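# Stow lamp-lit kits in drawers, return the signalled one

## Task

Some or all kits on the tray have a lit lamp beside them, and every lit lamp shows a different colour. Move each kit with a lit lamp into its own drawer, using only drawers that held nothing at the start, so no drawer gets two kits. Then close every drawer completely. Kits whose lamps are dark stay on the tray. Some time later the signal tower shows one of those lamp colours. Take the kit whose lamp had that colour, and no other kit, out of its drawer and put it back on the tray. Then close every drawer completely again. The final arrangement must hold by itself, with no arm supporting anything. At the end, open the grippers and move them away.

## Robot and tools

Robot: two arms, left_arm and right_arm, each with a parallel two-finger gripper. The fingers extend along the gripper's own +z axis and close along its y axis. The reported hand point is midway between the pads when they are shut. The fingertips stick out about 33 mm past it when closed and about 9 mm when fully open. Closing pushes the tips roughly 24 mm further from the arm, so leave that gap above any surface.

Scene frame: all reported poses share one frame. Its origin sits on the table surface midway between the arms. +z is up, +x points out across the table, and left_arm is on the +y side. The words left and right name the arms only. They do not mean sides of a picture.

Row layout: every moving command uses one row of 18 numbers, each between -1 and 1. The first 9 are for left_arm: dx, dy, dz, rx, ry, rz, position, force_limit, speed. The next 9 are the same for right_arm. Always send all 18, even if one arm should stay still. dx to rz are an offset, not a pose. They are measured in that gripper's own axes, from its measured pose at the start of the action. A value of 1.0 equals 0.6 m or 180 degrees, and rx, ry, rz form a single rotation vector. The gripper numbers are absolute settings. position +1 is fully open (140 mm), about -0.8 is where the pads touch, and -1 closes until blocked. force_limit -1, 0 and +1 give about 14, 60 and 107 N of squeeze on parts up to 40 mm wide. speed -1, 0 and +1 set the finger speed to about 30, 140 and 250 mm/s. A 0 in these three slots is a real command, so resend an arm's current three values to leave its fingers alone.

execute_actions(actions): actions is a list of actions. Each action is a table of up to 15 rows, and each row lasts one 1/30 s control step. If a table has fewer than 15 rows, its last row is repeated to fill 15 steps. Every row is measured from the pose at the start of the action, not from the row before it. For the first action of a call, the start is the last pose that any result reported. An empty list just returns the current state and images. In every step the commanded pose is clipped to within 70 mm and 16 degrees of the measured pose. When the position and the orientation cannot both be reached, position wins. Once an action ends, the arm goes no further than its last clipped pose, so continue toward far targets in later actions. The elbows never straighten fully.

move(target, speed, blocking): target is one 18-number row laid out as above. Its pose part is an offset in each gripper's own axes from the pose in the latest result that shows one. The finger numbers are applied at the start. Each gripper travels in a straight line and the two paths finish together. A path lasts 0.5 to 10 s and is cut off at 10 s, even if short of the target. speed is in m/s, from 0.002 to 0.5, default 0.25. Rotation may go up to twice that value in rad/s. Paths ignore obstacles and the other arm. Grippers lag, drift off the path and may overshoot the speed, mostly when the arm is almost straight. A faster move hits harder on contact, and aiming past a surface presses harder. With blocking=false the result comes back after 0.5 s while the arm keeps going. Until a result shows the move has ended, call wait or stop before sending any new rows or moves. The move: line gives the ending (done, off_target, moving, held, fault) and any limits. limits=paced means the sent pose was clipped. limits=held means some steps were blocked, and the arm may then surge faster than speed. Each gripper's remaining distance to its target is listed.

wait(seconds): 0 to 10. Both arms keep their last command, and the wait ends early if a running move finishes. stop(): brakes a running move. It needs stopping distance, and the fingers keep moving. zoom_image(camera, region): camera is cam_high, cam_left_wrist or cam_right_wrist. region is [x0, y0, x1, y1] in pixels of that camera's latest 504x504 image, at most 504 by 504, with (0, 0) at the top left. finished_scene(scene): give the current scene number. It ends that scene for good, reports whether the task succeeded and gives the next task. Sending a reply with no tool call ends the whole run.

Results: images arrive in the order cam_high, cam_left_wrist, cam_right_wrist. The state line gives each gripper's position in metres and its orientation as a wxyz quaternion. At long reach these can be a little off. Hand target lines show where the controller is now steering each gripper. A pose unreachable line means a clearance check altered or blocked that arm's command. Calls that ran actions list hand positions at some steps, with HELD marking steps where an arm was held back. object_status: 0 moving, 1 blocked while opening, 2 blocked while closing (a grip), 3 reached the set position or pads touching (thin items may still be held). To grip, send -1 and confirm status 2. To squeeze harder, raise force_limit and switch position between -1 and -0.98. position_measured runs from 3 (open) to 230 (pads touching) and is not linear in mm. Joint torque lines give total drive output. External torque lines estimate outside load, including friction and held weight.

Avoid: pushing or dropping anything off the table, which fails the task. Also avoid arm-to-arm collisions, slams, hard pushes and drops. A joint load over its limit (waist and shoulder 20, upper arm roll and elbow 18, wrist joints 12 N m) stops that arm for 10 s and skips the rest of the call. Long heavy holds heat motors: MOTOR HOT warns, and OVER-TEMPERATURE FAULT brakes the arm. Held parts may get brief tugs. To keep an arm still, send the offset back to its wanted pose in a reply's first call and zeros after that.

Each tool is called after ">>>" as a command line: name --argument value for each argument, lists and objects as JSON in quotes; but a table of rows of numbers goes row by row, as --pt "numbers of a row", without its own name.

## Session

>>> execute_actions --actions '[]'

Scene clock: 0.00 s.
left_arm: end_effector_position=(+0.3107, +0.4379, +0.1635) position_measured=3 object_status=3 end_effector_quat_wxyz=(-0.143, +0.647, -0.609, -0.436) | right_arm: end_effector_position=(+0.6259, -0.7987, +0.1506) position_measured=3 object_status=3 end_effector_quat_wxyz=(+0.054, -0.323, +0.718, -0.614)
Joint positions: left_arm=[-0.089  0.153 -0.089 -2.229  0.607  1.578 -0.645] | right_arm=[-0.443  0.455 -0.014 -2.113 -2.181  2.202  2.334]
Joint velocities: left_arm=[ 0.     0.    -0.001 -0.    -0.001 -0.001 -0.   ] | right_arm=[ 0.     0.     0.    -0.001  0.001 -0.001  0.001]
Joint torques (N m, as the joint torque sensors report them, + toward a larger angle): no reading
External joint torques (N m, as the arm's controller estimates them; a push from outside toward a larger angle lowers the number): no reading
Hand target (left_arm): +0.311, +0.438, +0.163; -0.143, +0.647, -0.609, -0.436
Hand target (right_arm): +0.626, -0.799, +0.151; +0.054, -0.323, +0.718, -0.614

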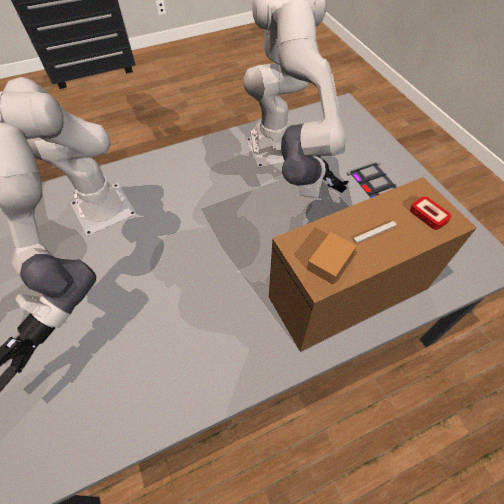

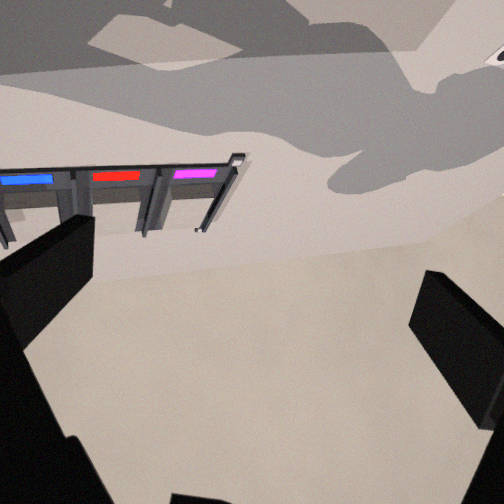

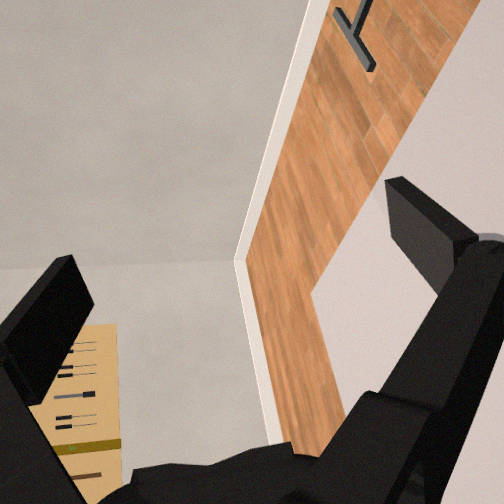

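>>> zoom_image --camera "cam_high" --region '[260, 110, 480, 280]'

>>> zoom_image --camera "cam_left_wrist" --region '[0, 130, 270, 270]'

Region (260, 110, 480, 280) of cam_high's 504x504 image, scaled by 2.291, with more detail than that image has; it fills the top 389 rows of this view, and the rest is white.

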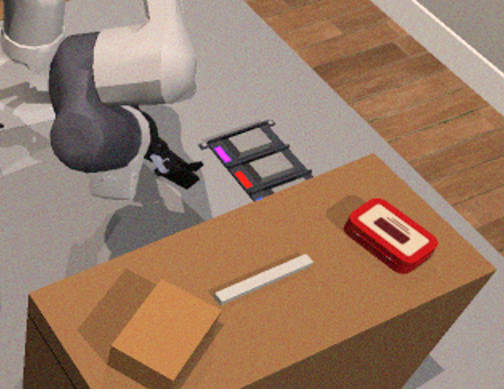

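Region (0, 130, 270, 270) of cam_left_wrist's 504x504 image, scaled by 1.867, with more detail than that image has; it fills the top 261 rows of this view, and the rest is white.

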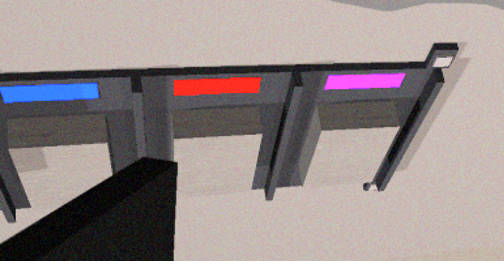

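>>> move --target '[-0.33,0.073,-0.025,0.137,0.271,0.018,1,0,0,0,0,0,0,0,0,1,0,0]'

Scene clock: 13.67 s.
left_arm: end_effector_position=(+0.2956, +0.5568, +0.3317) position_measured=3 object_status=3 end_effector_quat_wxyz=(+0.003, +0.717, -0.697, -0.008) | right_arm: end_effector_position=(+0.6259, -0.7987, +0.1506) position_measured=3 object_status=3 end_effector_quat_wxyz=(+0.054, -0.323, +0.718, -0.614)
Joint positions: left_arm=[-0.15  -0.628  0.594 -2.264  0.349  1.699  0.136] | right_arm=[-0.443  0.455 -0.014 -2.113 -2.181  2.202  2.334]
Joint velocities: left_arm=[-0.003 -0.     0.001  0.002  0.    -0.005  0.028] | right_arm=[ 0.     0.003 -0.001 -0.     0.     0.    -0.   ]
Joint torques (N m, as the joint torque sensors report them, + toward a larger angle): left_arm=[ -1.69  -7.79 -10.56  23.81   0.96   1.9    0.26] | right_arm=[ -0.33 -38.42   0.53  18.44  -0.59  -1.59   0.03]
External joint torques (N m, as the arm's controller estimates them; a push from outside toward a larger angle lowers the number): left_arm=[-1.71 -2.3  -0.37  0.87  0.16 -0.56  0.26] | right_arm=[-0.33  1.35  1.07  0.68 -0.11 -0.12  0.07]
Hand target (left_arm): +0.295, +0.557, +0.333; +0.003, +0.713, -0.701, -0.008
Hand target (right_arm): +0.626, -0.799, +0.151; +0.054, -0.323, +0.718, -0.614
Off the commanded pose (left_arm): 0.010 m, 2 deg.
Off the commanded pose (right_arm): 0.000 m, 0 deg.
move: off_target (left_arm)

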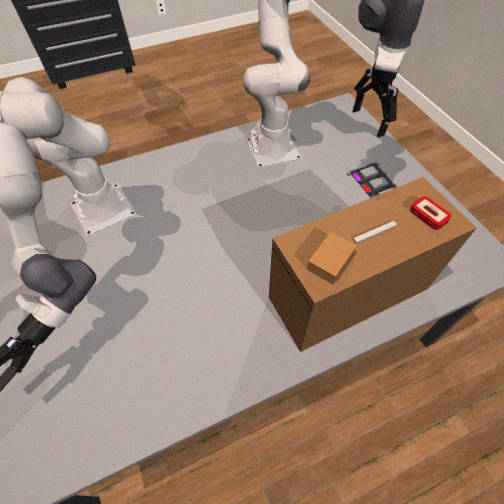

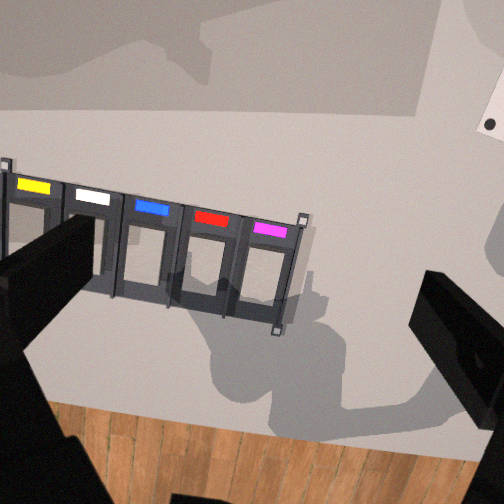

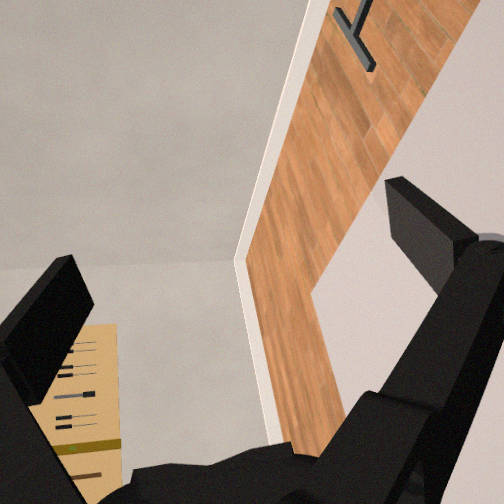

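>>> zoom_image --camera "cam_left_wrist" --region '[0, 140, 330, 350]'

>>> zoom_image --camera "cam_high" --region '[330, 150, 430, 220]'

>>> zoom_image --camera "cam_right_wrist" --region '[0, 300, 200, 504]'

Region (0, 140, 330, 350) of cam_left_wrist's 504x504 image, scaled by 1.527, with more detail than that image has; it fills the top 321 rows of this view, and the rest is white.

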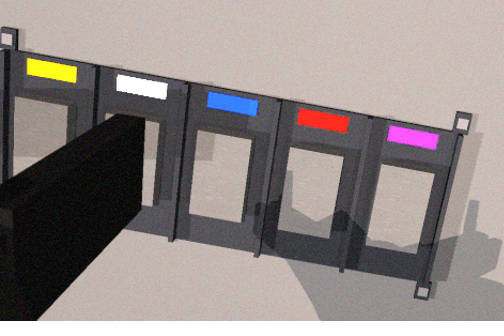

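Region (330, 150, 430, 220) of cam_high's 504x504 image, scaled by 5.040, with more detail than that image has; it fills the top 353 rows of this view, and the rest is white.

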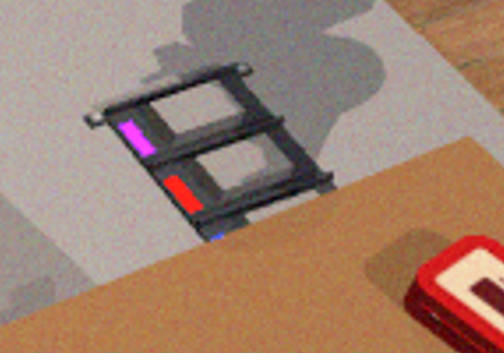

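Region (0, 300, 200, 504) of cam_right_wrist's 504x504 image, scaled by 2.471, with more detail than that image has; it fills the left 494 columns of this view, and the rest is white.

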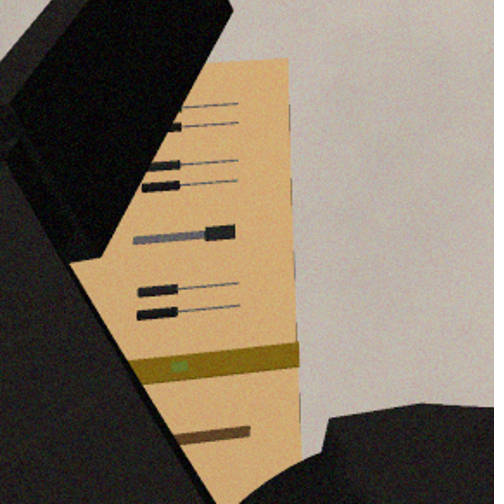

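>>> move --target '[0.0,-0.17,0.28,0,0,0,1,0,0,0,0,0,0,0,0,1,0,0]'

Scene clock: 25.33 s.
left_arm: end_effector_position=(+0.3957, +0.5533, +0.1605) position_measured=3 object_status=3 end_effector_quat_wxyz=(+0.007, +0.716, -0.698, -0.009) | right_arm: end_effector_position=(+0.6259, -0.7987, +0.1506) position_measured=3 object_status=3 end_effector_quat_wxyz=(+0.054, -0.323, +0.718, -0.614)
Joint positions: left_arm=[-0.361 -0.138  0.868 -2.33   0.145  2.215  0.252] | right_arm=[-0.443  0.455 -0.014 -2.113 -2.181  2.202  2.334]
Joint velocities: left_arm=[-0.004  0.002  0.003  0.002 -0.006  0.009  0.034] | right_arm=[ 0.001  0.001  0.001 -0.    -0.001 -0.     0.   ]
Joint torques (N m, as the joint torque sensors report them, + toward a larger angle): left_arm=[ -1.09 -13.27  -3.6   23.64  -0.49   2.72   0.24] | right_arm=[ -0.6  -38.66   0.44  18.55  -0.58  -1.54   0.06]
External joint torques (N m, as the arm's controller estimates them; a push from outside toward a larger angle lowers the number): left_arm=[-0.98  1.94 -0.32  0.99 -1.12  0.28  0.24] | right_arm=[-0.55  1.27  1.02  0.71 -0.1  -0.05  0.1 ]
Hand target (left_arm): +0.398, +0.553, +0.161; +0.005, +0.712, -0.702, -0.007
Hand target (right_arm): +0.626, -0.799, +0.151; +0.054, -0.323, +0.718, -0.614
Off the commanded pose (left_arm): 0.008 m, 0 deg.
Off the commanded pose (right_arm): 0.000 m, 0 deg.
move: off_target (left_arm)

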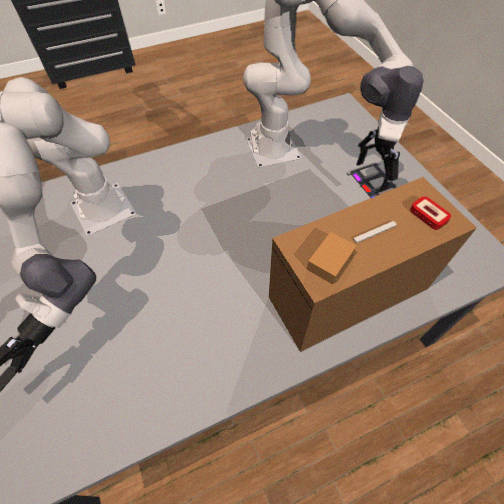

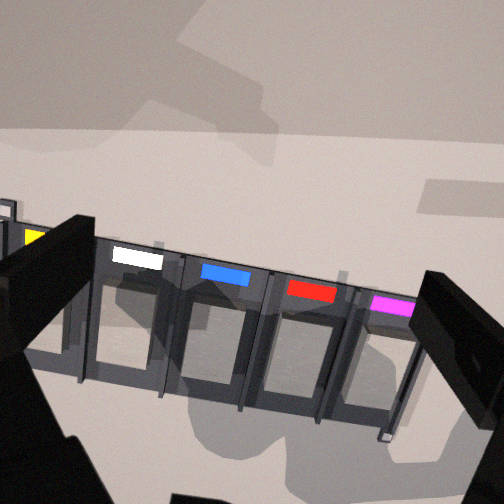

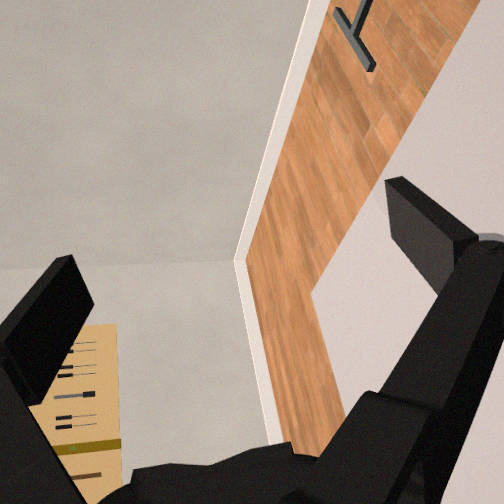

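>>> move --target '[0.5,0.24,-0.2,0.13,-0.13,0.487,1,0,0,0,0,0,0,0,0,1,0,0]'

Scene clock: 33.53 s.
left_arm: end_effector_position=(+0.2662, +0.2526, +0.2927) position_measured=3 object_status=3 end_effector_quat_wxyz=(+0.260, -0.030, +0.965, +0.003) | right_arm: end_effector_position=(+0.6259, -0.7987, +0.1506) position_measured=3 object_status=3 end_effector_quat_wxyz=(+0.054, -0.323, +0.718, -0.614)
Joint positions: left_arm=[-0.694 -1.248  0.207 -2.939  0.623  2.029  0.597] | right_arm=[-0.443  0.455 -0.014 -2.113 -2.181  2.202  2.334]
Joint velocities: left_arm=[-0.    -0.002  0.     0.001  0.001 -0.005  0.025] | right_arm=[-0.     0.    -0.     0.    -0.001 -0.    -0.001]
Joint torques (N m, as the joint torque sensors report them, + toward a larger angle): left_arm=[-0.9   3.09 -5.33 21.99  2.01  2.37  0.32] | right_arm=[ -0.43 -38.66   0.52  18.22  -0.62  -1.58   0.08]
External joint torques (N m, as the arm's controller estimates them; a push from outside toward a larger angle lowers the number): left_arm=[-0.9  -2.4  -0.58 -2.46  0.89 -0.45  0.34] | right_arm=[-0.37  1.3   1.11  0.37 -0.14 -0.1   0.12]
Hand target (left_arm): +0.266, +0.254, +0.292; +0.260, -0.023, +0.965, +0.007
Hand target (right_arm): +0.626, -0.799, +0.151; +0.054, -0.323, +0.718, -0.614
Off the commanded pose (left_arm): 0.011 m, 2 deg.
Off the commanded pose (right_arm): 0.000 m, 0 deg.
move: off_target (left_arm)

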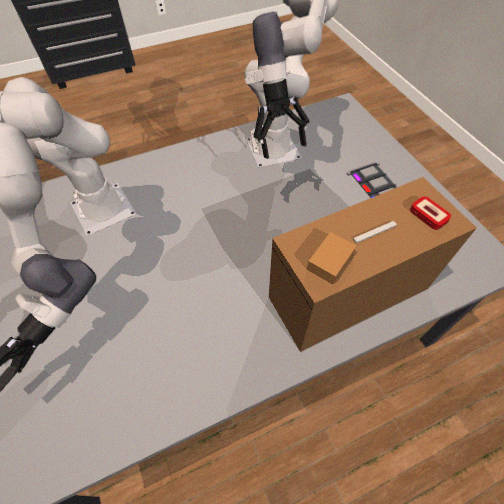

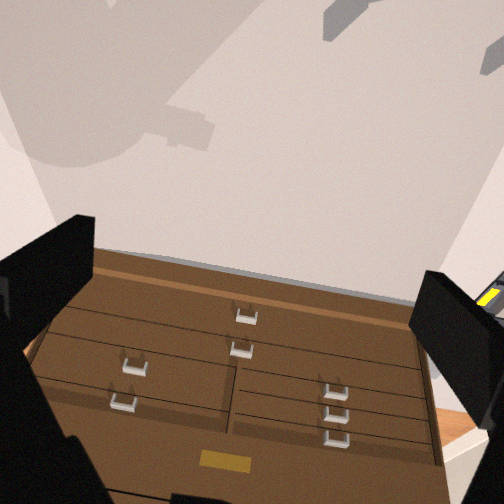

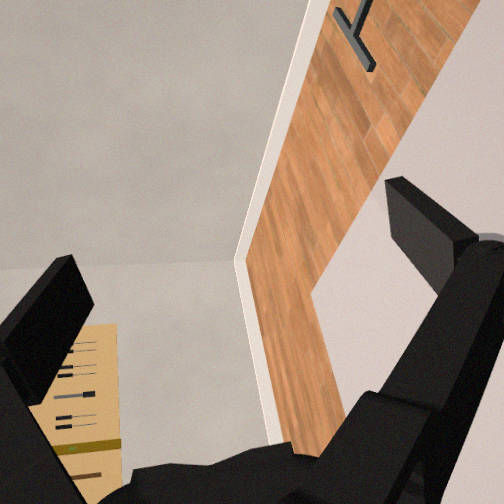

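>>> move --target '[-0.2,0.2,0.1,0,0,-0.93,1,0,0,0,0,0,0,0,0,1,0,0]' --speed 0.4

Scene clock: 56.73 s.
left_arm: end_effector_position=(+0.3906, +0.3713, +0.2871) position_measured=3 object_status=3 end_effector_quat_wxyz=(-0.026, +0.965, -0.093, +0.243) | right_arm: end_effector_position=(+0.6259, -0.7987, +0.1506) position_measured=3 object_status=3 end_effector_quat_wxyz=(+0.054, -0.323, +0.718, -0.614)
Joint positions: left_arm=[ 0.536 -0.837 -0.392 -2.775 -0.487  2.433 -1.021] | right_arm=[-0.443  0.455 -0.014 -2.113 -2.181  2.202  2.334]
Joint velocities: left_arm=[ 0.    -0.001  0.001 -0.001  0.    -0.003 -0.026] | right_arm=[ 0.    -0.    -0.001  0.001  0.     0.001 -0.   ]
Joint torques (N m, as the joint torque sensors report them, + toward a larger angle): left_arm=[ 2.15 -5.02  4.07 25.13 -0.2   2.96 -0.1 ] | right_arm=[ -0.4  -38.55   0.69  18.41  -0.58  -1.55   0.07]
External joint torques (N m, as the arm's controller estimates them; a push from outside toward a larger angle lowers the number): left_arm=[ 2.19 -1.19 -1.41  1.32 -1.04 -0.32 -0.11] | right_arm=[-0.45  1.39  1.19  0.56 -0.1  -0.07  0.11]
Hand target (left_arm): +0.391, +0.371, +0.288; -0.024, +0.966, -0.086, +0.244
Hand target (right_arm): +0.626, -0.799, +0.151; +0.054, -0.323, +0.718, -0.614
Off the commanded pose (left_arm): 0.016 m, 3 deg.
Off the commanded pose (right_arm): 0.000 m, 0 deg.
move: off_target (left_arm)

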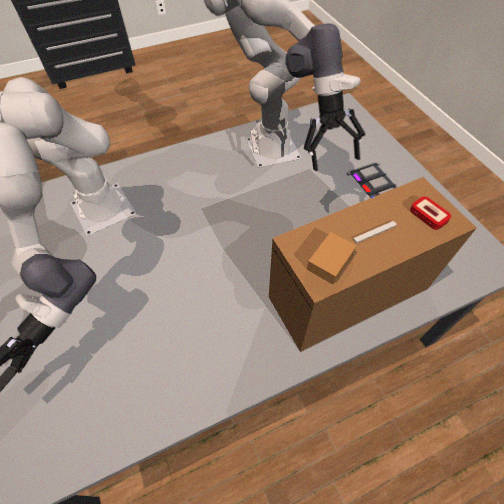

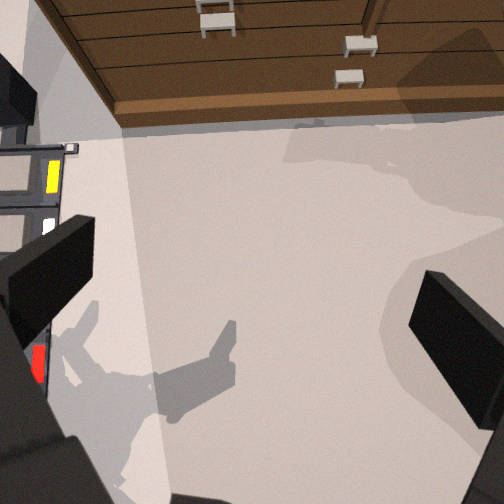

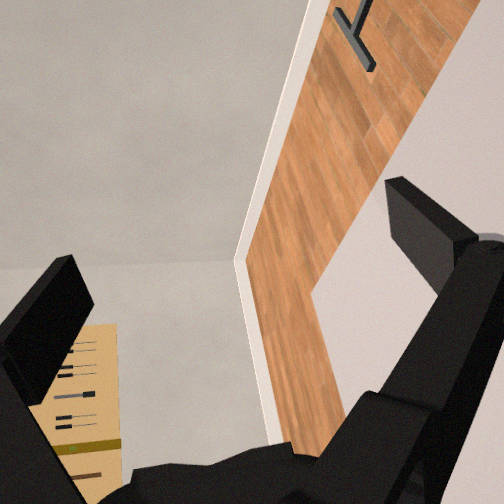

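>>> move --target '[0.069,-0.062,0.125,0.038,0.175,-0.06,0.1,0,0,0,0,0,0,0,0,1,0,0]'

Scene clock: 66.70 s.
left_arm: end_effector_position=(+0.4750, +0.3939, +0.2473) position_measured=117 object_status=3 end_effector_quat_wxyz=(-0.025, +0.862, +0.009, +0.506) | right_arm: end_effector_position=(+0.6259, -0.7987, +0.1506) position_measured=3 object_status=3 end_effector_quat_wxyz=(+0.054, -0.323, +0.718, -0.614)
Joint positions: left_arm=[-0.666 -0.328  0.713 -3.026 -0.371  3.903 -1.153] | right_arm=[-0.443  0.455 -0.014 -2.113 -2.181  2.202  2.334]
Joint velocities: left_arm=[-0.095 -0.021  0.089 -0.001 -0.01   0.035  0.032] | right_arm=[-0.    -0.001 -0.    -0.     0.    -0.     0.001]
Joint torques (N m, as the joint torque sensors report them, + toward a larger angle): left_arm=[-1.42 -8.93 -5.02 13.09  0.17  3.58  0.29] | right_arm=[ -0.51 -38.53   0.59  18.43  -0.62  -1.58   0.08]
External joint torques (N m, as the arm's controller estimates them; a push from outside toward a larger angle lowers the number): left_arm=[-1.46 -1.41 -0.42 -2.41 -1.2   0.36  0.27] | right_arm=[-0.56  1.4   1.08  0.61 -0.14 -0.11  0.12]
Hand target (left_arm): +0.474, +0.395, +0.248; -0.028, +0.861, +0.007, +0.508
Hand target (right_arm): +0.626, -0.799, +0.151; +0.054, -0.323, +0.718, -0.614
Off the commanded pose (left_arm): 0.010 m, 1 deg.
Off the commanded pose (right_arm): 0.000 m, 0 deg.
joint sent to its limit (left arm) — the command would take joint 4 (elbow) past its lower limit, so that joint was sent only as far as its limit.
move: off_target (left_arm)

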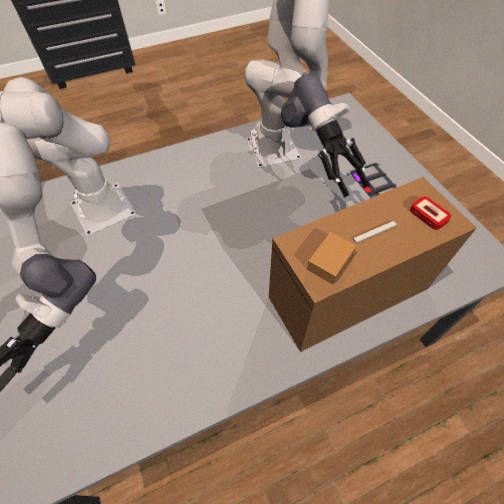

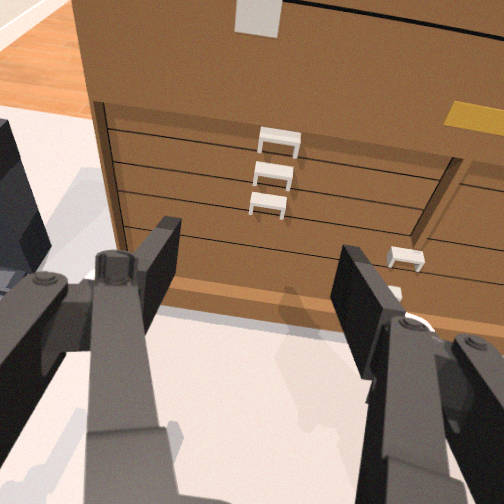

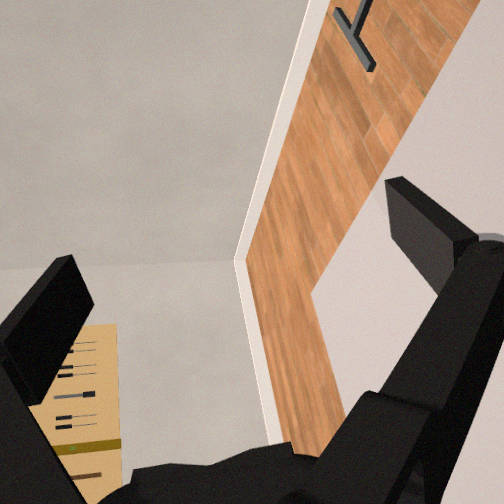

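>>> move --target '[0.104,0.007,0.104,0,-0.165,0,0.1,0,0,0,0,0,0,0,0,1,0,0]'

Scene clock: 74.00 s.
left_arm: end_effector_position=(+0.5563, +0.3957, +0.2656) position_measured=117 object_status=3 end_effector_quat_wxyz=(-0.023, +0.965, +0.013, +0.262) | right_arm: end_effector_position=(+0.6259, -0.7987, +0.1506) position_measured=3 object_status=3 end_effector_quat_wxyz=(+0.054, -0.323, +0.718, -0.614)
Joint positions: left_arm=[ 0.775 -0.242 -0.607 -2.408 -0.231  2.732 -1.399] | right_arm=[-0.443  0.455 -0.014 -2.113 -2.181  2.202  2.334]
Joint velocities: left_arm=[ 0.013 -0.001 -0.014  0.002  0.001 -0.007 -0.033] | right_arm=[ 0.001 -0.    -0.     0.001  0.001  0.     0.   ]
Joint torques (N m, as the joint torque sensors report them, + toward a larger angle): left_arm=[  2.03 -20.8    2.42  24.35   1.31   3.03  -0.1 ] | right_arm=[ -0.39 -38.28   0.62  18.62  -0.6   -1.59   0.06]
External joint torques (N m, as the arm's controller estimates them; a push from outside toward a larger angle lowers the number): left_arm=[ 2.05 -1.78 -1.32  0.8   0.55 -0.38 -0.11] | right_arm=[-0.46  1.75  1.09  0.71 -0.12 -0.11  0.1 ]
Hand target (left_arm): +0.557, +0.396, +0.267; -0.023, +0.965, +0.018, +0.262
Hand target (right_arm): +0.626, -0.799, +0.151; +0.054, -0.323, +0.718, -0.614
Off the commanded pose (left_arm): 0.007 m, 1 deg.
Off the commanded pose (right_arm): 0.000 m, 0 deg.
move: off_target (left_arm); limits=paced

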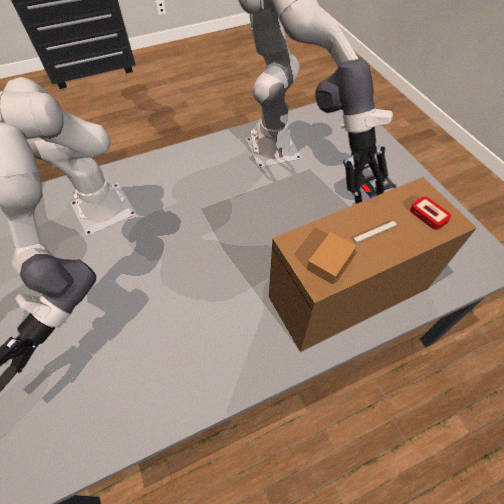

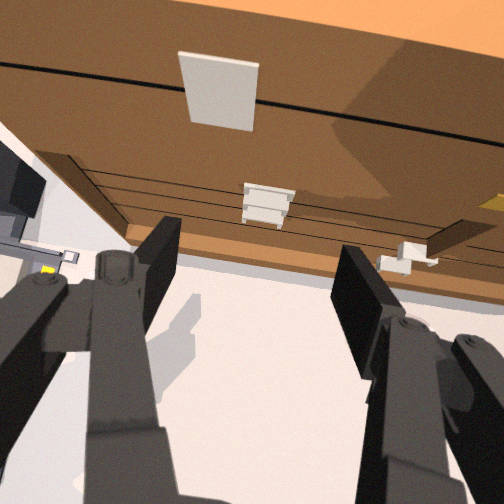

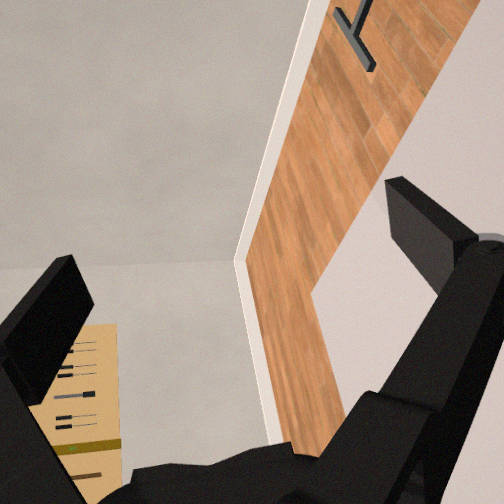

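>>> move --target '[0.03,0,0.047,0,0,0,-0.1,0,0,0,0,0,0,0,0,1,0,0]' --speed 0.1

Scene clock: 77.90 s.
left_arm: end_effector_position=(+0.5846, +0.3970, +0.2498) position_measured=141 object_status=3 end_effector_quat_wxyz=(-0.023, +0.965, +0.008, +0.261) | right_arm: end_effector_position=(+0.6259, -0.7987, +0.1506) position_measured=3 object_status=3 end_effector_quat_wxyz=(+0.054, -0.323, +0.718, -0.614)
Joint positions: left_arm=[ 0.846 -0.121 -0.674 -2.338 -0.105  2.771 -1.478] | right_arm=[-0.443  0.455 -0.014 -2.113 -2.181  2.202  2.334]
Joint velocities: left_arm=[ 0.012 -0.    -0.013  0.001  0.013  0.004 -0.038] | right_arm=[ 0.     0.001  0.001  0.    -0.    -0.001 -0.002]
Joint torques (N m, as the joint torque sensors report them, + toward a larger angle): left_arm=[  2.59 -19.99   0.25  24.49   1.72   3.81   0.02] | right_arm=[ -0.47 -38.62   0.39  18.44  -0.59  -1.59   0.06]
External joint torques (N m, as the arm's controller estimates them; a push from outside toward a larger angle lowers the number): left_arm=[ 2.57  1.49 -1.93  1.08  1.03  0.41  0.01] | right_arm=[-0.51  1.29  0.89  0.62 -0.11 -0.11  0.1 ]
Hand target (left_arm): +0.586, +0.398, +0.251; -0.022, +0.964, +0.013, +0.263
Hand target (right_arm): +0.626, -0.799, +0.151; +0.054, -0.323, +0.718, -0.614
Off the commanded pose (left_arm): 0.002 m, 1 deg.
Off the commanded pose (right_arm): 0.000 m, 0 deg.
move: done

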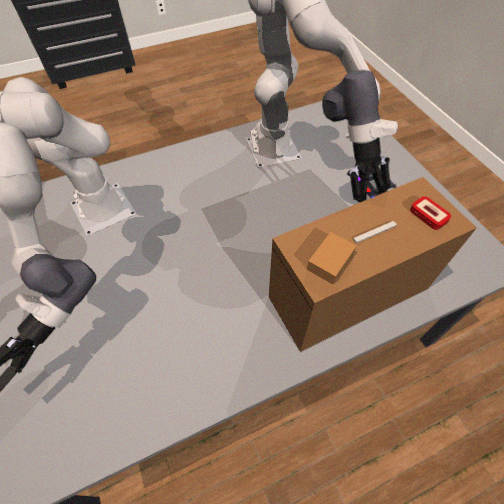

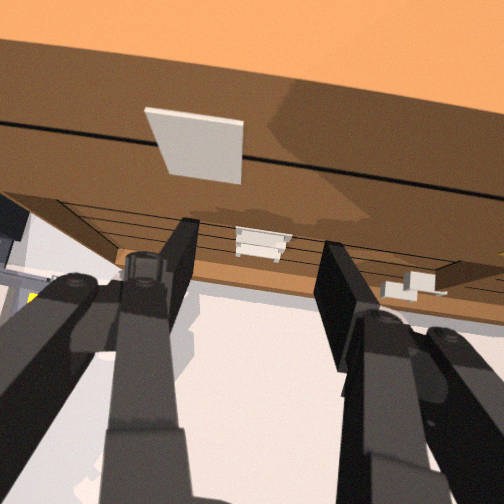

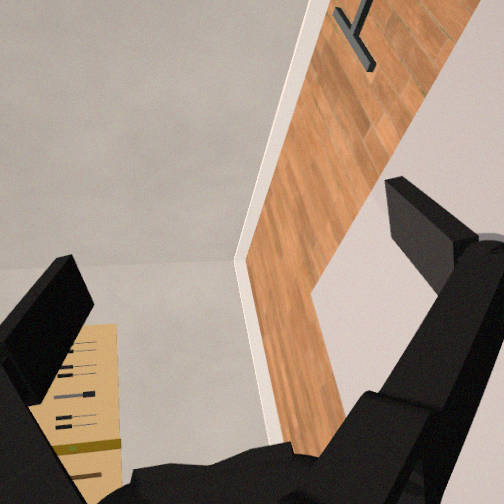

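>>> move --target '[0.005,0,0.005,0,0,0,-1,0,0,0,0,0,0,0,0,1,0,0]' --speed 0.03

Scene clock: 82.60 s.
left_arm: end_effector_position=(+0.5862, +0.3970, +0.2462) position_measured=233 object_status=3 end_effector_quat_wxyz=(-0.022, +0.966, +0.008, +0.258) | right_arm: end_effector_position=(+0.6259, -0.7987, +0.1506) position_measured=3 object_status=3 end_effector_quat_wxyz=(+0.054, -0.323, +0.718, -0.614)
Joint positions: left_arm=[ 0.849 -0.106 -0.677 -2.331 -0.088  2.77  -1.49 ] | right_arm=[-0.443  0.455 -0.014 -2.113 -2.181  2.202  2.334]
Joint velocities: left_arm=[-0.     0.004 -0.     0.001  0.009 -0.    -0.002] | right_arm=[ 0.001 -0.    -0.     0.     0.001  0.     0.001]
Joint torques (N m, as the joint torque sensors report them, + toward a larger angle): left_arm=[  1.17 -20.75   0.1   26.02   1.6    3.78  -0.07] | right_arm=[ -0.54 -38.51   0.65  18.21  -0.57  -1.58   0.07]
External joint torques (N m, as the arm's controller estimates them; a push from outside toward a larger angle lowers the number): left_arm=[ 1.1   1.09 -1.9   2.57  0.93  0.37 -0.09] | right_arm=[-0.57  1.56  1.16  0.3  -0.1  -0.1   0.11]
Hand target (left_arm): +0.589, +0.397, +0.249; -0.023, +0.965, +0.008, +0.261
Hand target (right_arm): +0.626, -0.799, +0.151; +0.054, -0.323, +0.718, -0.614
Off the commanded pose (left_arm): 0.004 m, 0 deg.
Off the commanded pose (right_arm): 0.000 m, 0 deg.
move: off_target (left_arm)

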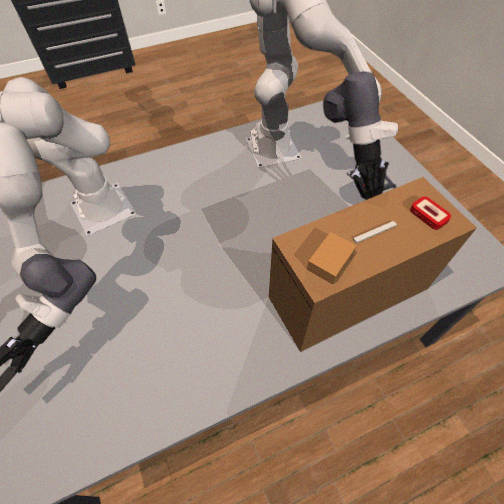

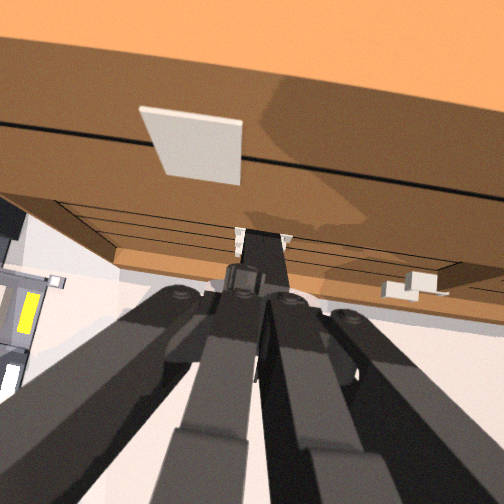

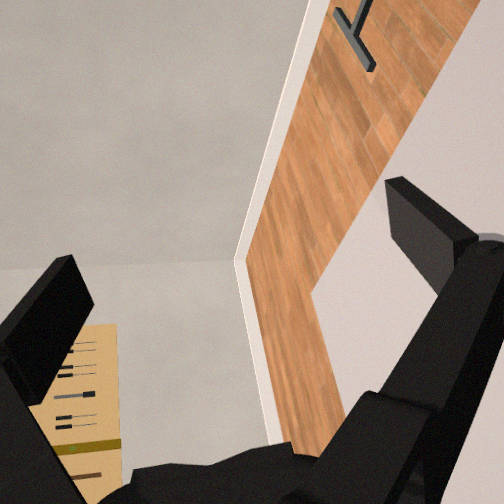

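>>> execute_actions --actions '[[[0,0,-0.005,0,0,0,-0.2,0,0,0,0,0,0,0,0,1,0,0]],[[0.025,0,0.043,0,0,0,-0.2,0,0,0,0,0,0,0,0,1,0,0]],[[0,0,0,0,0,0,-0.2,0,0,0,0,0,0,0,0,1,0,0]]]'

>>> zoom_image --camera "cam_left_wrist" --region '[150, 150, 380, 330]'

Scene clock: 86.80 s.
left_arm: end_effector_position=(+0.5998, +0.3986, +0.2214) position_measured=154 object_status=3 end_effector_quat_wxyz=(-0.021, +0.970, +0.000, +0.241) | right_arm: end_effector_position=(+0.6259, -0.7987, +0.1506) position_measured=3 object_status=3 end_effector_quat_wxyz=(+0.054, -0.323, +0.718, -0.614)
Joint positions: left_arm=[ 0.868  0.003 -0.689 -2.277  0.061  2.769 -1.578] | right_arm=[-0.443  0.455 -0.014 -2.113 -2.181  2.202  2.334]
Joint velocities: left_arm=[-0.     0.     0.    -0.002  0.001 -0.001 -0.   ] | right_arm=[-0.     0.     0.001 -0.     0.001  0.    -0.001]
Joint torques (N m, as the joint torque sensors report them, + toward a larger angle): left_arm=[  0.69 -25.05  -0.94  22.99   0.45   3.37   0.2 ] | right_arm=[ -0.4  -38.38   0.4   18.47  -0.58  -1.59   0.09]
External joint torques (N m, as the arm's controller estimates them; a push from outside toward a larger angle lowers the number): left_arm=[ 0.66 -0.39 -0.9  -0.26 -0.14  0.01  0.19] | right_arm=[-0.5   1.53  0.84  0.67 -0.1  -0.13  0.13]
External joint torques at the end of the 1st action: left_arm=[-0.73 -1.21  0.01 -1.09 -1.08 -0.05  0.34] | right_arm=[-0.33  1.35  1.08  0.54 -0.1  -0.1   0.11]
External joint torques at the end of the 2nd action: left_arm=[ 0.05  0.32 -0.86  7.55  1.15  2.99  0.33] | right_arm=[-0.42  1.19  0.94  0.44 -0.11 -0.08  0.12]
Hand target (left_arm): +0.600, +0.399, +0.222; -0.021, +0.970, +0.000, +0.242
Hand target (right_arm): +0.626, -0.799, +0.151; +0.054, -0.323, +0.718, -0.614
Off the commanded pose (left_arm): 0.000 m, 0 deg.
Off the commanded pose (right_arm): 0.000 m, 0 deg.
Step readings (end_effector_position; steps 1 to 15: 1st action; 16 to 30: 2nd action; 31 to 45: 3rd action):
0: left_arm (+0.5862, +0.3970, +0.2461) | right_arm (+0.6259, -0.7987, +0.1506)
1: left_arm (+0.5859, +0.3971, +0.2463) | right_arm (+0.6259, -0.7987, +0.1506)
2: left_arm (+0.5857, +0.3972, +0.2469) | right_arm (+0.6259, -0.7987, +0.1506)
4: left_arm (+0.5853, +0.3966, +0.2474) | right_arm (+0.6259, -0.7987, +0.1506)
8: left_arm (+0.5849, +0.3962, +0.2477) | right_arm (+0.6259, -0.7987, +0.1506)
15: left_arm (+0.5849, +0.3963, +0.2478) | right_arm (+0.6259, -0.7987, +0.1506)
16: left_arm (+0.5872, +0.3957, +0.2449) | right_arm (+0.6259, -0.7987, +0.1506)
17: left_arm (+0.5905, +0.3952, +0.2382) | right_arm (+0.6259, -0.7987, +0.1506)
19: left_arm (+0.5959, +0.3965, +0.2287) | right_arm (+0.6259, -0.7987, +0.1506)
23: left_arm (+0.5994, +0.3984, +0.2225) | right_arm (+0.6259, -0.7987, +0.1506)
30: left_arm (+0.6001, +0.3986, +0.2218) | right_arm (+0.6259, -0.7987, +0.1506)
31: left_arm (+0.5998, +0.3986, +0.2214) | right_arm (+0.6259, -0.7987, +0.1506)
32: left_arm (+0.5998, +0.3986, +0.2214) | right_arm (+0.6259, -0.7987, +0.1506)
34: left_arm (+0.5998, +0.3986, +0.2214) | right_arm (+0.6259, -0.7987, +0.1506)
38: left_arm (+0.5998, +0.3986, +0.2214) | right_arm (+0.6259, -0.7987, +0.1506)
45: end_effector_position above

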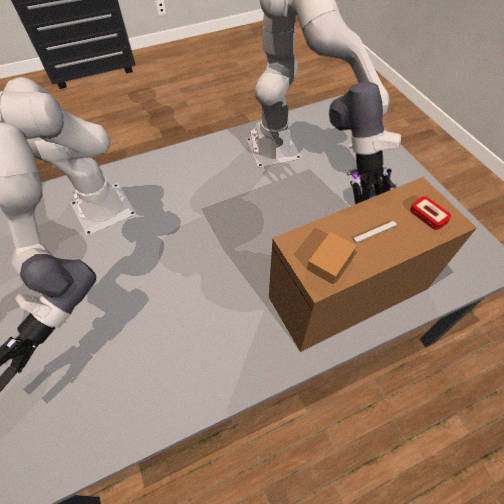

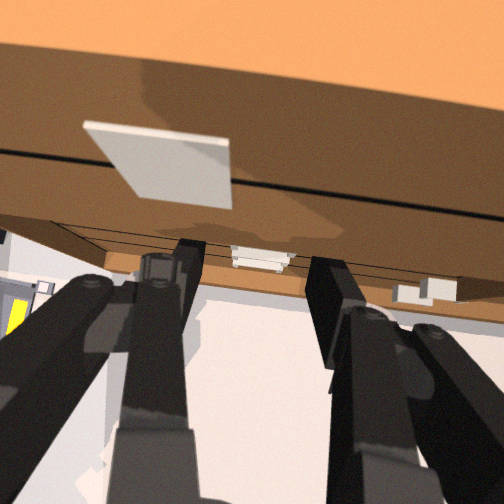

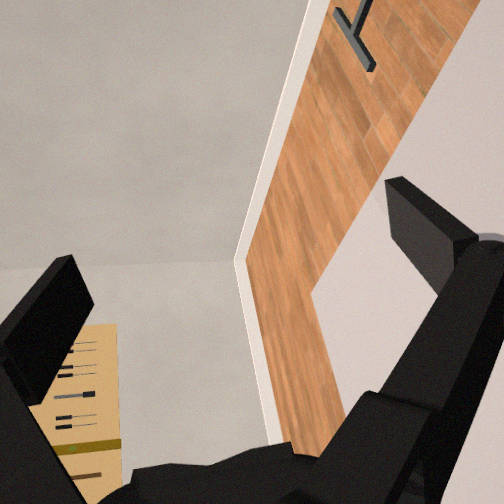

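Region (150, 150, 380, 330) of cam_left_wrist's 504x504 image, scaled by 2.191, with more detail than that image has; it fills the top 394 rows of this view, and the rest is white.

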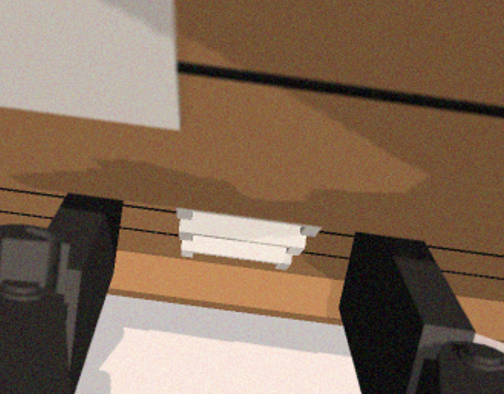

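>>> execute_actions --actions '[[[0,0,-0.004,0,0,0,-1,0,0,0,0,0,0,0,0,1,0,0]],[[0,0,0,0,0,0,-1,0,0,0,0,0,0,0,0,1,0,0]]]'

Scene clock: 93.57 s.
left_arm: end_effector_position=(+0.5993, +0.3979, +0.2232) position_measured=193 object_status=2 end_effector_quat_wxyz=(-0.021, +0.970, +0.002, +0.242) | right_arm: end_effector_position=(+0.6259, -0.7987, +0.1506) position_measured=3 object_status=3 end_effector_quat_wxyz=(+0.054, -0.323, +0.718, -0.614)
Joint positions: left_arm=[ 0.867 -0.002 -0.69  -2.278  0.053  2.765 -1.576] | right_arm=[-0.443  0.455 -0.014 -2.113 -2.181  2.202  2.334]
Joint velocities: left_arm=[ 0.    -0.001  0.    -0.001  0.001  0.001  0.001] | right_arm=[ 0.001 -0.    -0.     0.    -0.    -0.     0.   ]
Joint torques (N m, as the joint torque sensors report them, + toward a larger angle): left_arm=[  0.43 -24.19   0.15  22.89   0.45   3.28   0.1 ] | right_arm=[ -0.42 -38.64   0.9   18.48  -0.55  -1.59   0.06]
External joint torques (N m, as the arm's controller estimates them; a push from outside toward a larger angle lowers the number): left_arm=[ 0.42  0.35  0.1  -0.41 -0.16 -0.09  0.09] | right_arm=[-0.45  1.24  1.42  0.67 -0.08 -0.11  0.1 ]
External joint torques at the end of the 1st action: left_arm=[-0.02 -1.02  0.   -1.13 -1.08 -0.19  0.42] | right_arm=[-0.34  1.21  1.15  0.34 -0.11 -0.1   0.13]
Hand target (left_arm): +0.599, +0.398, +0.223; -0.021, +0.970, +0.002, +0.242
Hand target (right_arm): +0.626, -0.799, +0.151; +0.054, -0.323, +0.718, -0.614
Off the commanded pose (left_arm): 0.000 m, 0 deg.
Off the commanded pose (right_arm): 0.000 m, 0 deg.
Step readings (end_effector_position; steps 1 to 15: 1st action; 16 to 30: 2nd action):
0: left_arm (+0.5998, +0.3986, +0.2214) | right_arm (+0.6259, -0.7987, +0.1506)
1: left_arm (+0.5997, +0.3986, +0.2217) | right_arm (+0.6259, -0.7987, +0.1506)
2: left_arm (+0.5996, +0.3986, +0.2223) | right_arm (+0.6259, -0.7987, +0.1506)
4: left_arm (+0.5994, +0.3987, +0.2230) | right_arm (+0.6259, -0.7987, +0.1506)
8: left_arm (+0.5993, +0.3979, +0.2232) | right_arm (+0.6259, -0.7987, +0.1506)
15: left_arm (+0.5993, +0.3979, +0.2232) | right_arm (+0.6259, -0.7987, +0.1506)
16: left_arm (+0.5993, +0.3979, +0.2232) | right_arm (+0.6259, -0.7987, +0.1506)
17: left_arm (+0.5993, +0.3979, +0.2232) | right_arm (+0.6259, -0.7987, +0.1506)
19: left_arm (+0.5993, +0.3979, +0.2232) | right_arm (+0.6259, -0.7987, +0.1506)
23: left_arm (+0.5993, +0.3979, +0.2232) | right_arm (+0.6259, -0.7987, +0.1506)
30: end_effector_position above

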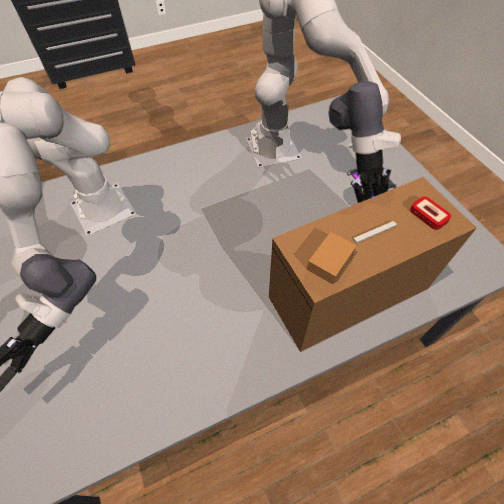

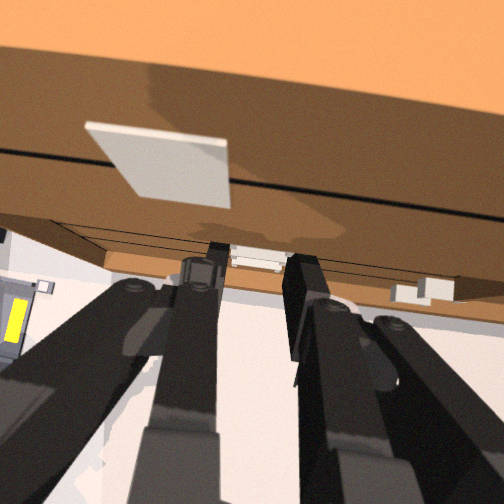

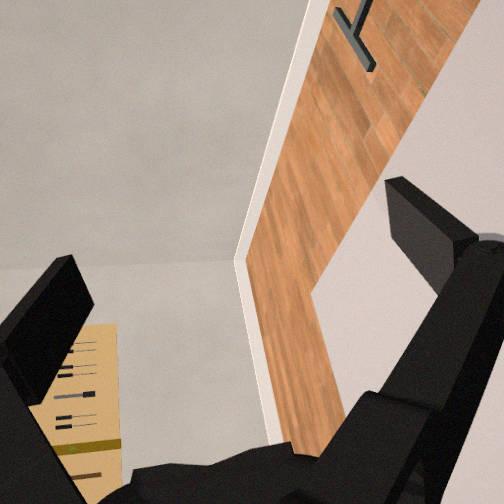

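>>> move --target '[-0.191,-0.003,-0.102,0,0,0,-1,0,0,0,0,0,0,0,0,1,0,0]' --speed 0.08

Scene clock: 96.93 s.
left_arm: end_effector_position=(+0.4707, +0.3931, +0.2222) position_measured=193 object_status=2 end_effector_quat_wxyz=(-0.022, +0.971, -0.000, +0.240) | right_arm: end_effector_position=(+0.6259, -0.7987, +0.1506) position_measured=3 object_status=3 end_effector_quat_wxyz=(+0.054, -0.323, +0.718, -0.614)
Joint positions: left_arm=[ 0.59  -0.417 -0.454 -2.67  -0.362  2.759 -1.273] | right_arm=[-0.443  0.455 -0.014 -2.113 -2.181  2.202  2.334]
Joint velocities: left_arm=[-0.016 -0.002  0.02  -0.004 -0.    -0.001  0.015] | right_arm=[ 0.001 -0.001  0.001 -0.001  0.     0.     0.001]
Joint torques (N m, as the joint torque sensors report them, + toward a larger angle): left_arm=[  1.46 -15.48   6.28  20.05   0.33   3.13   0.25] | right_arm=[ -0.42 -38.45   0.46  18.29  -0.56  -1.59   0.05]
External joint torques (N m, as the arm's controller estimates them; a push from outside toward a larger angle lowers the number): left_arm=[ 1.43 -0.74  2.38 -2.48 -0.47 -0.23  0.23] | right_arm=[-0.53  1.54  0.9   0.44 -0.08 -0.11  0.09]
Hand target (left_arm): +0.469, +0.397, +0.222; -0.022, +0.971, -0.000, +0.239
Hand target (right_arm): +0.626, -0.799, +0.151; +0.054, -0.323, +0.718, -0.614
Off the commanded pose (left_arm): 0.005 m, 0 deg.
Off the commanded pose (right_arm): 0.000 m, 0 deg.
move: off_target (left_arm)

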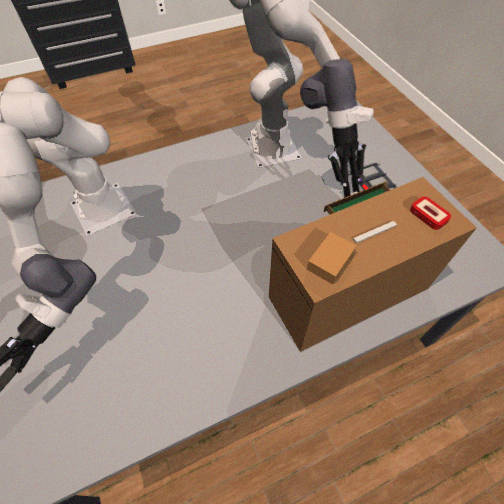

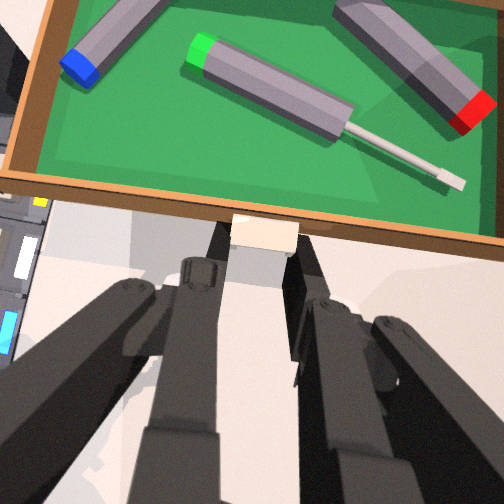

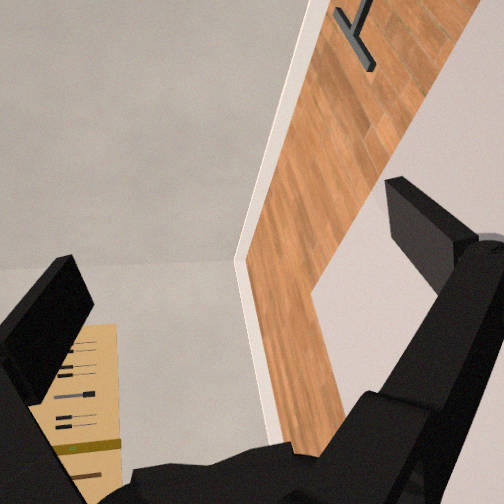

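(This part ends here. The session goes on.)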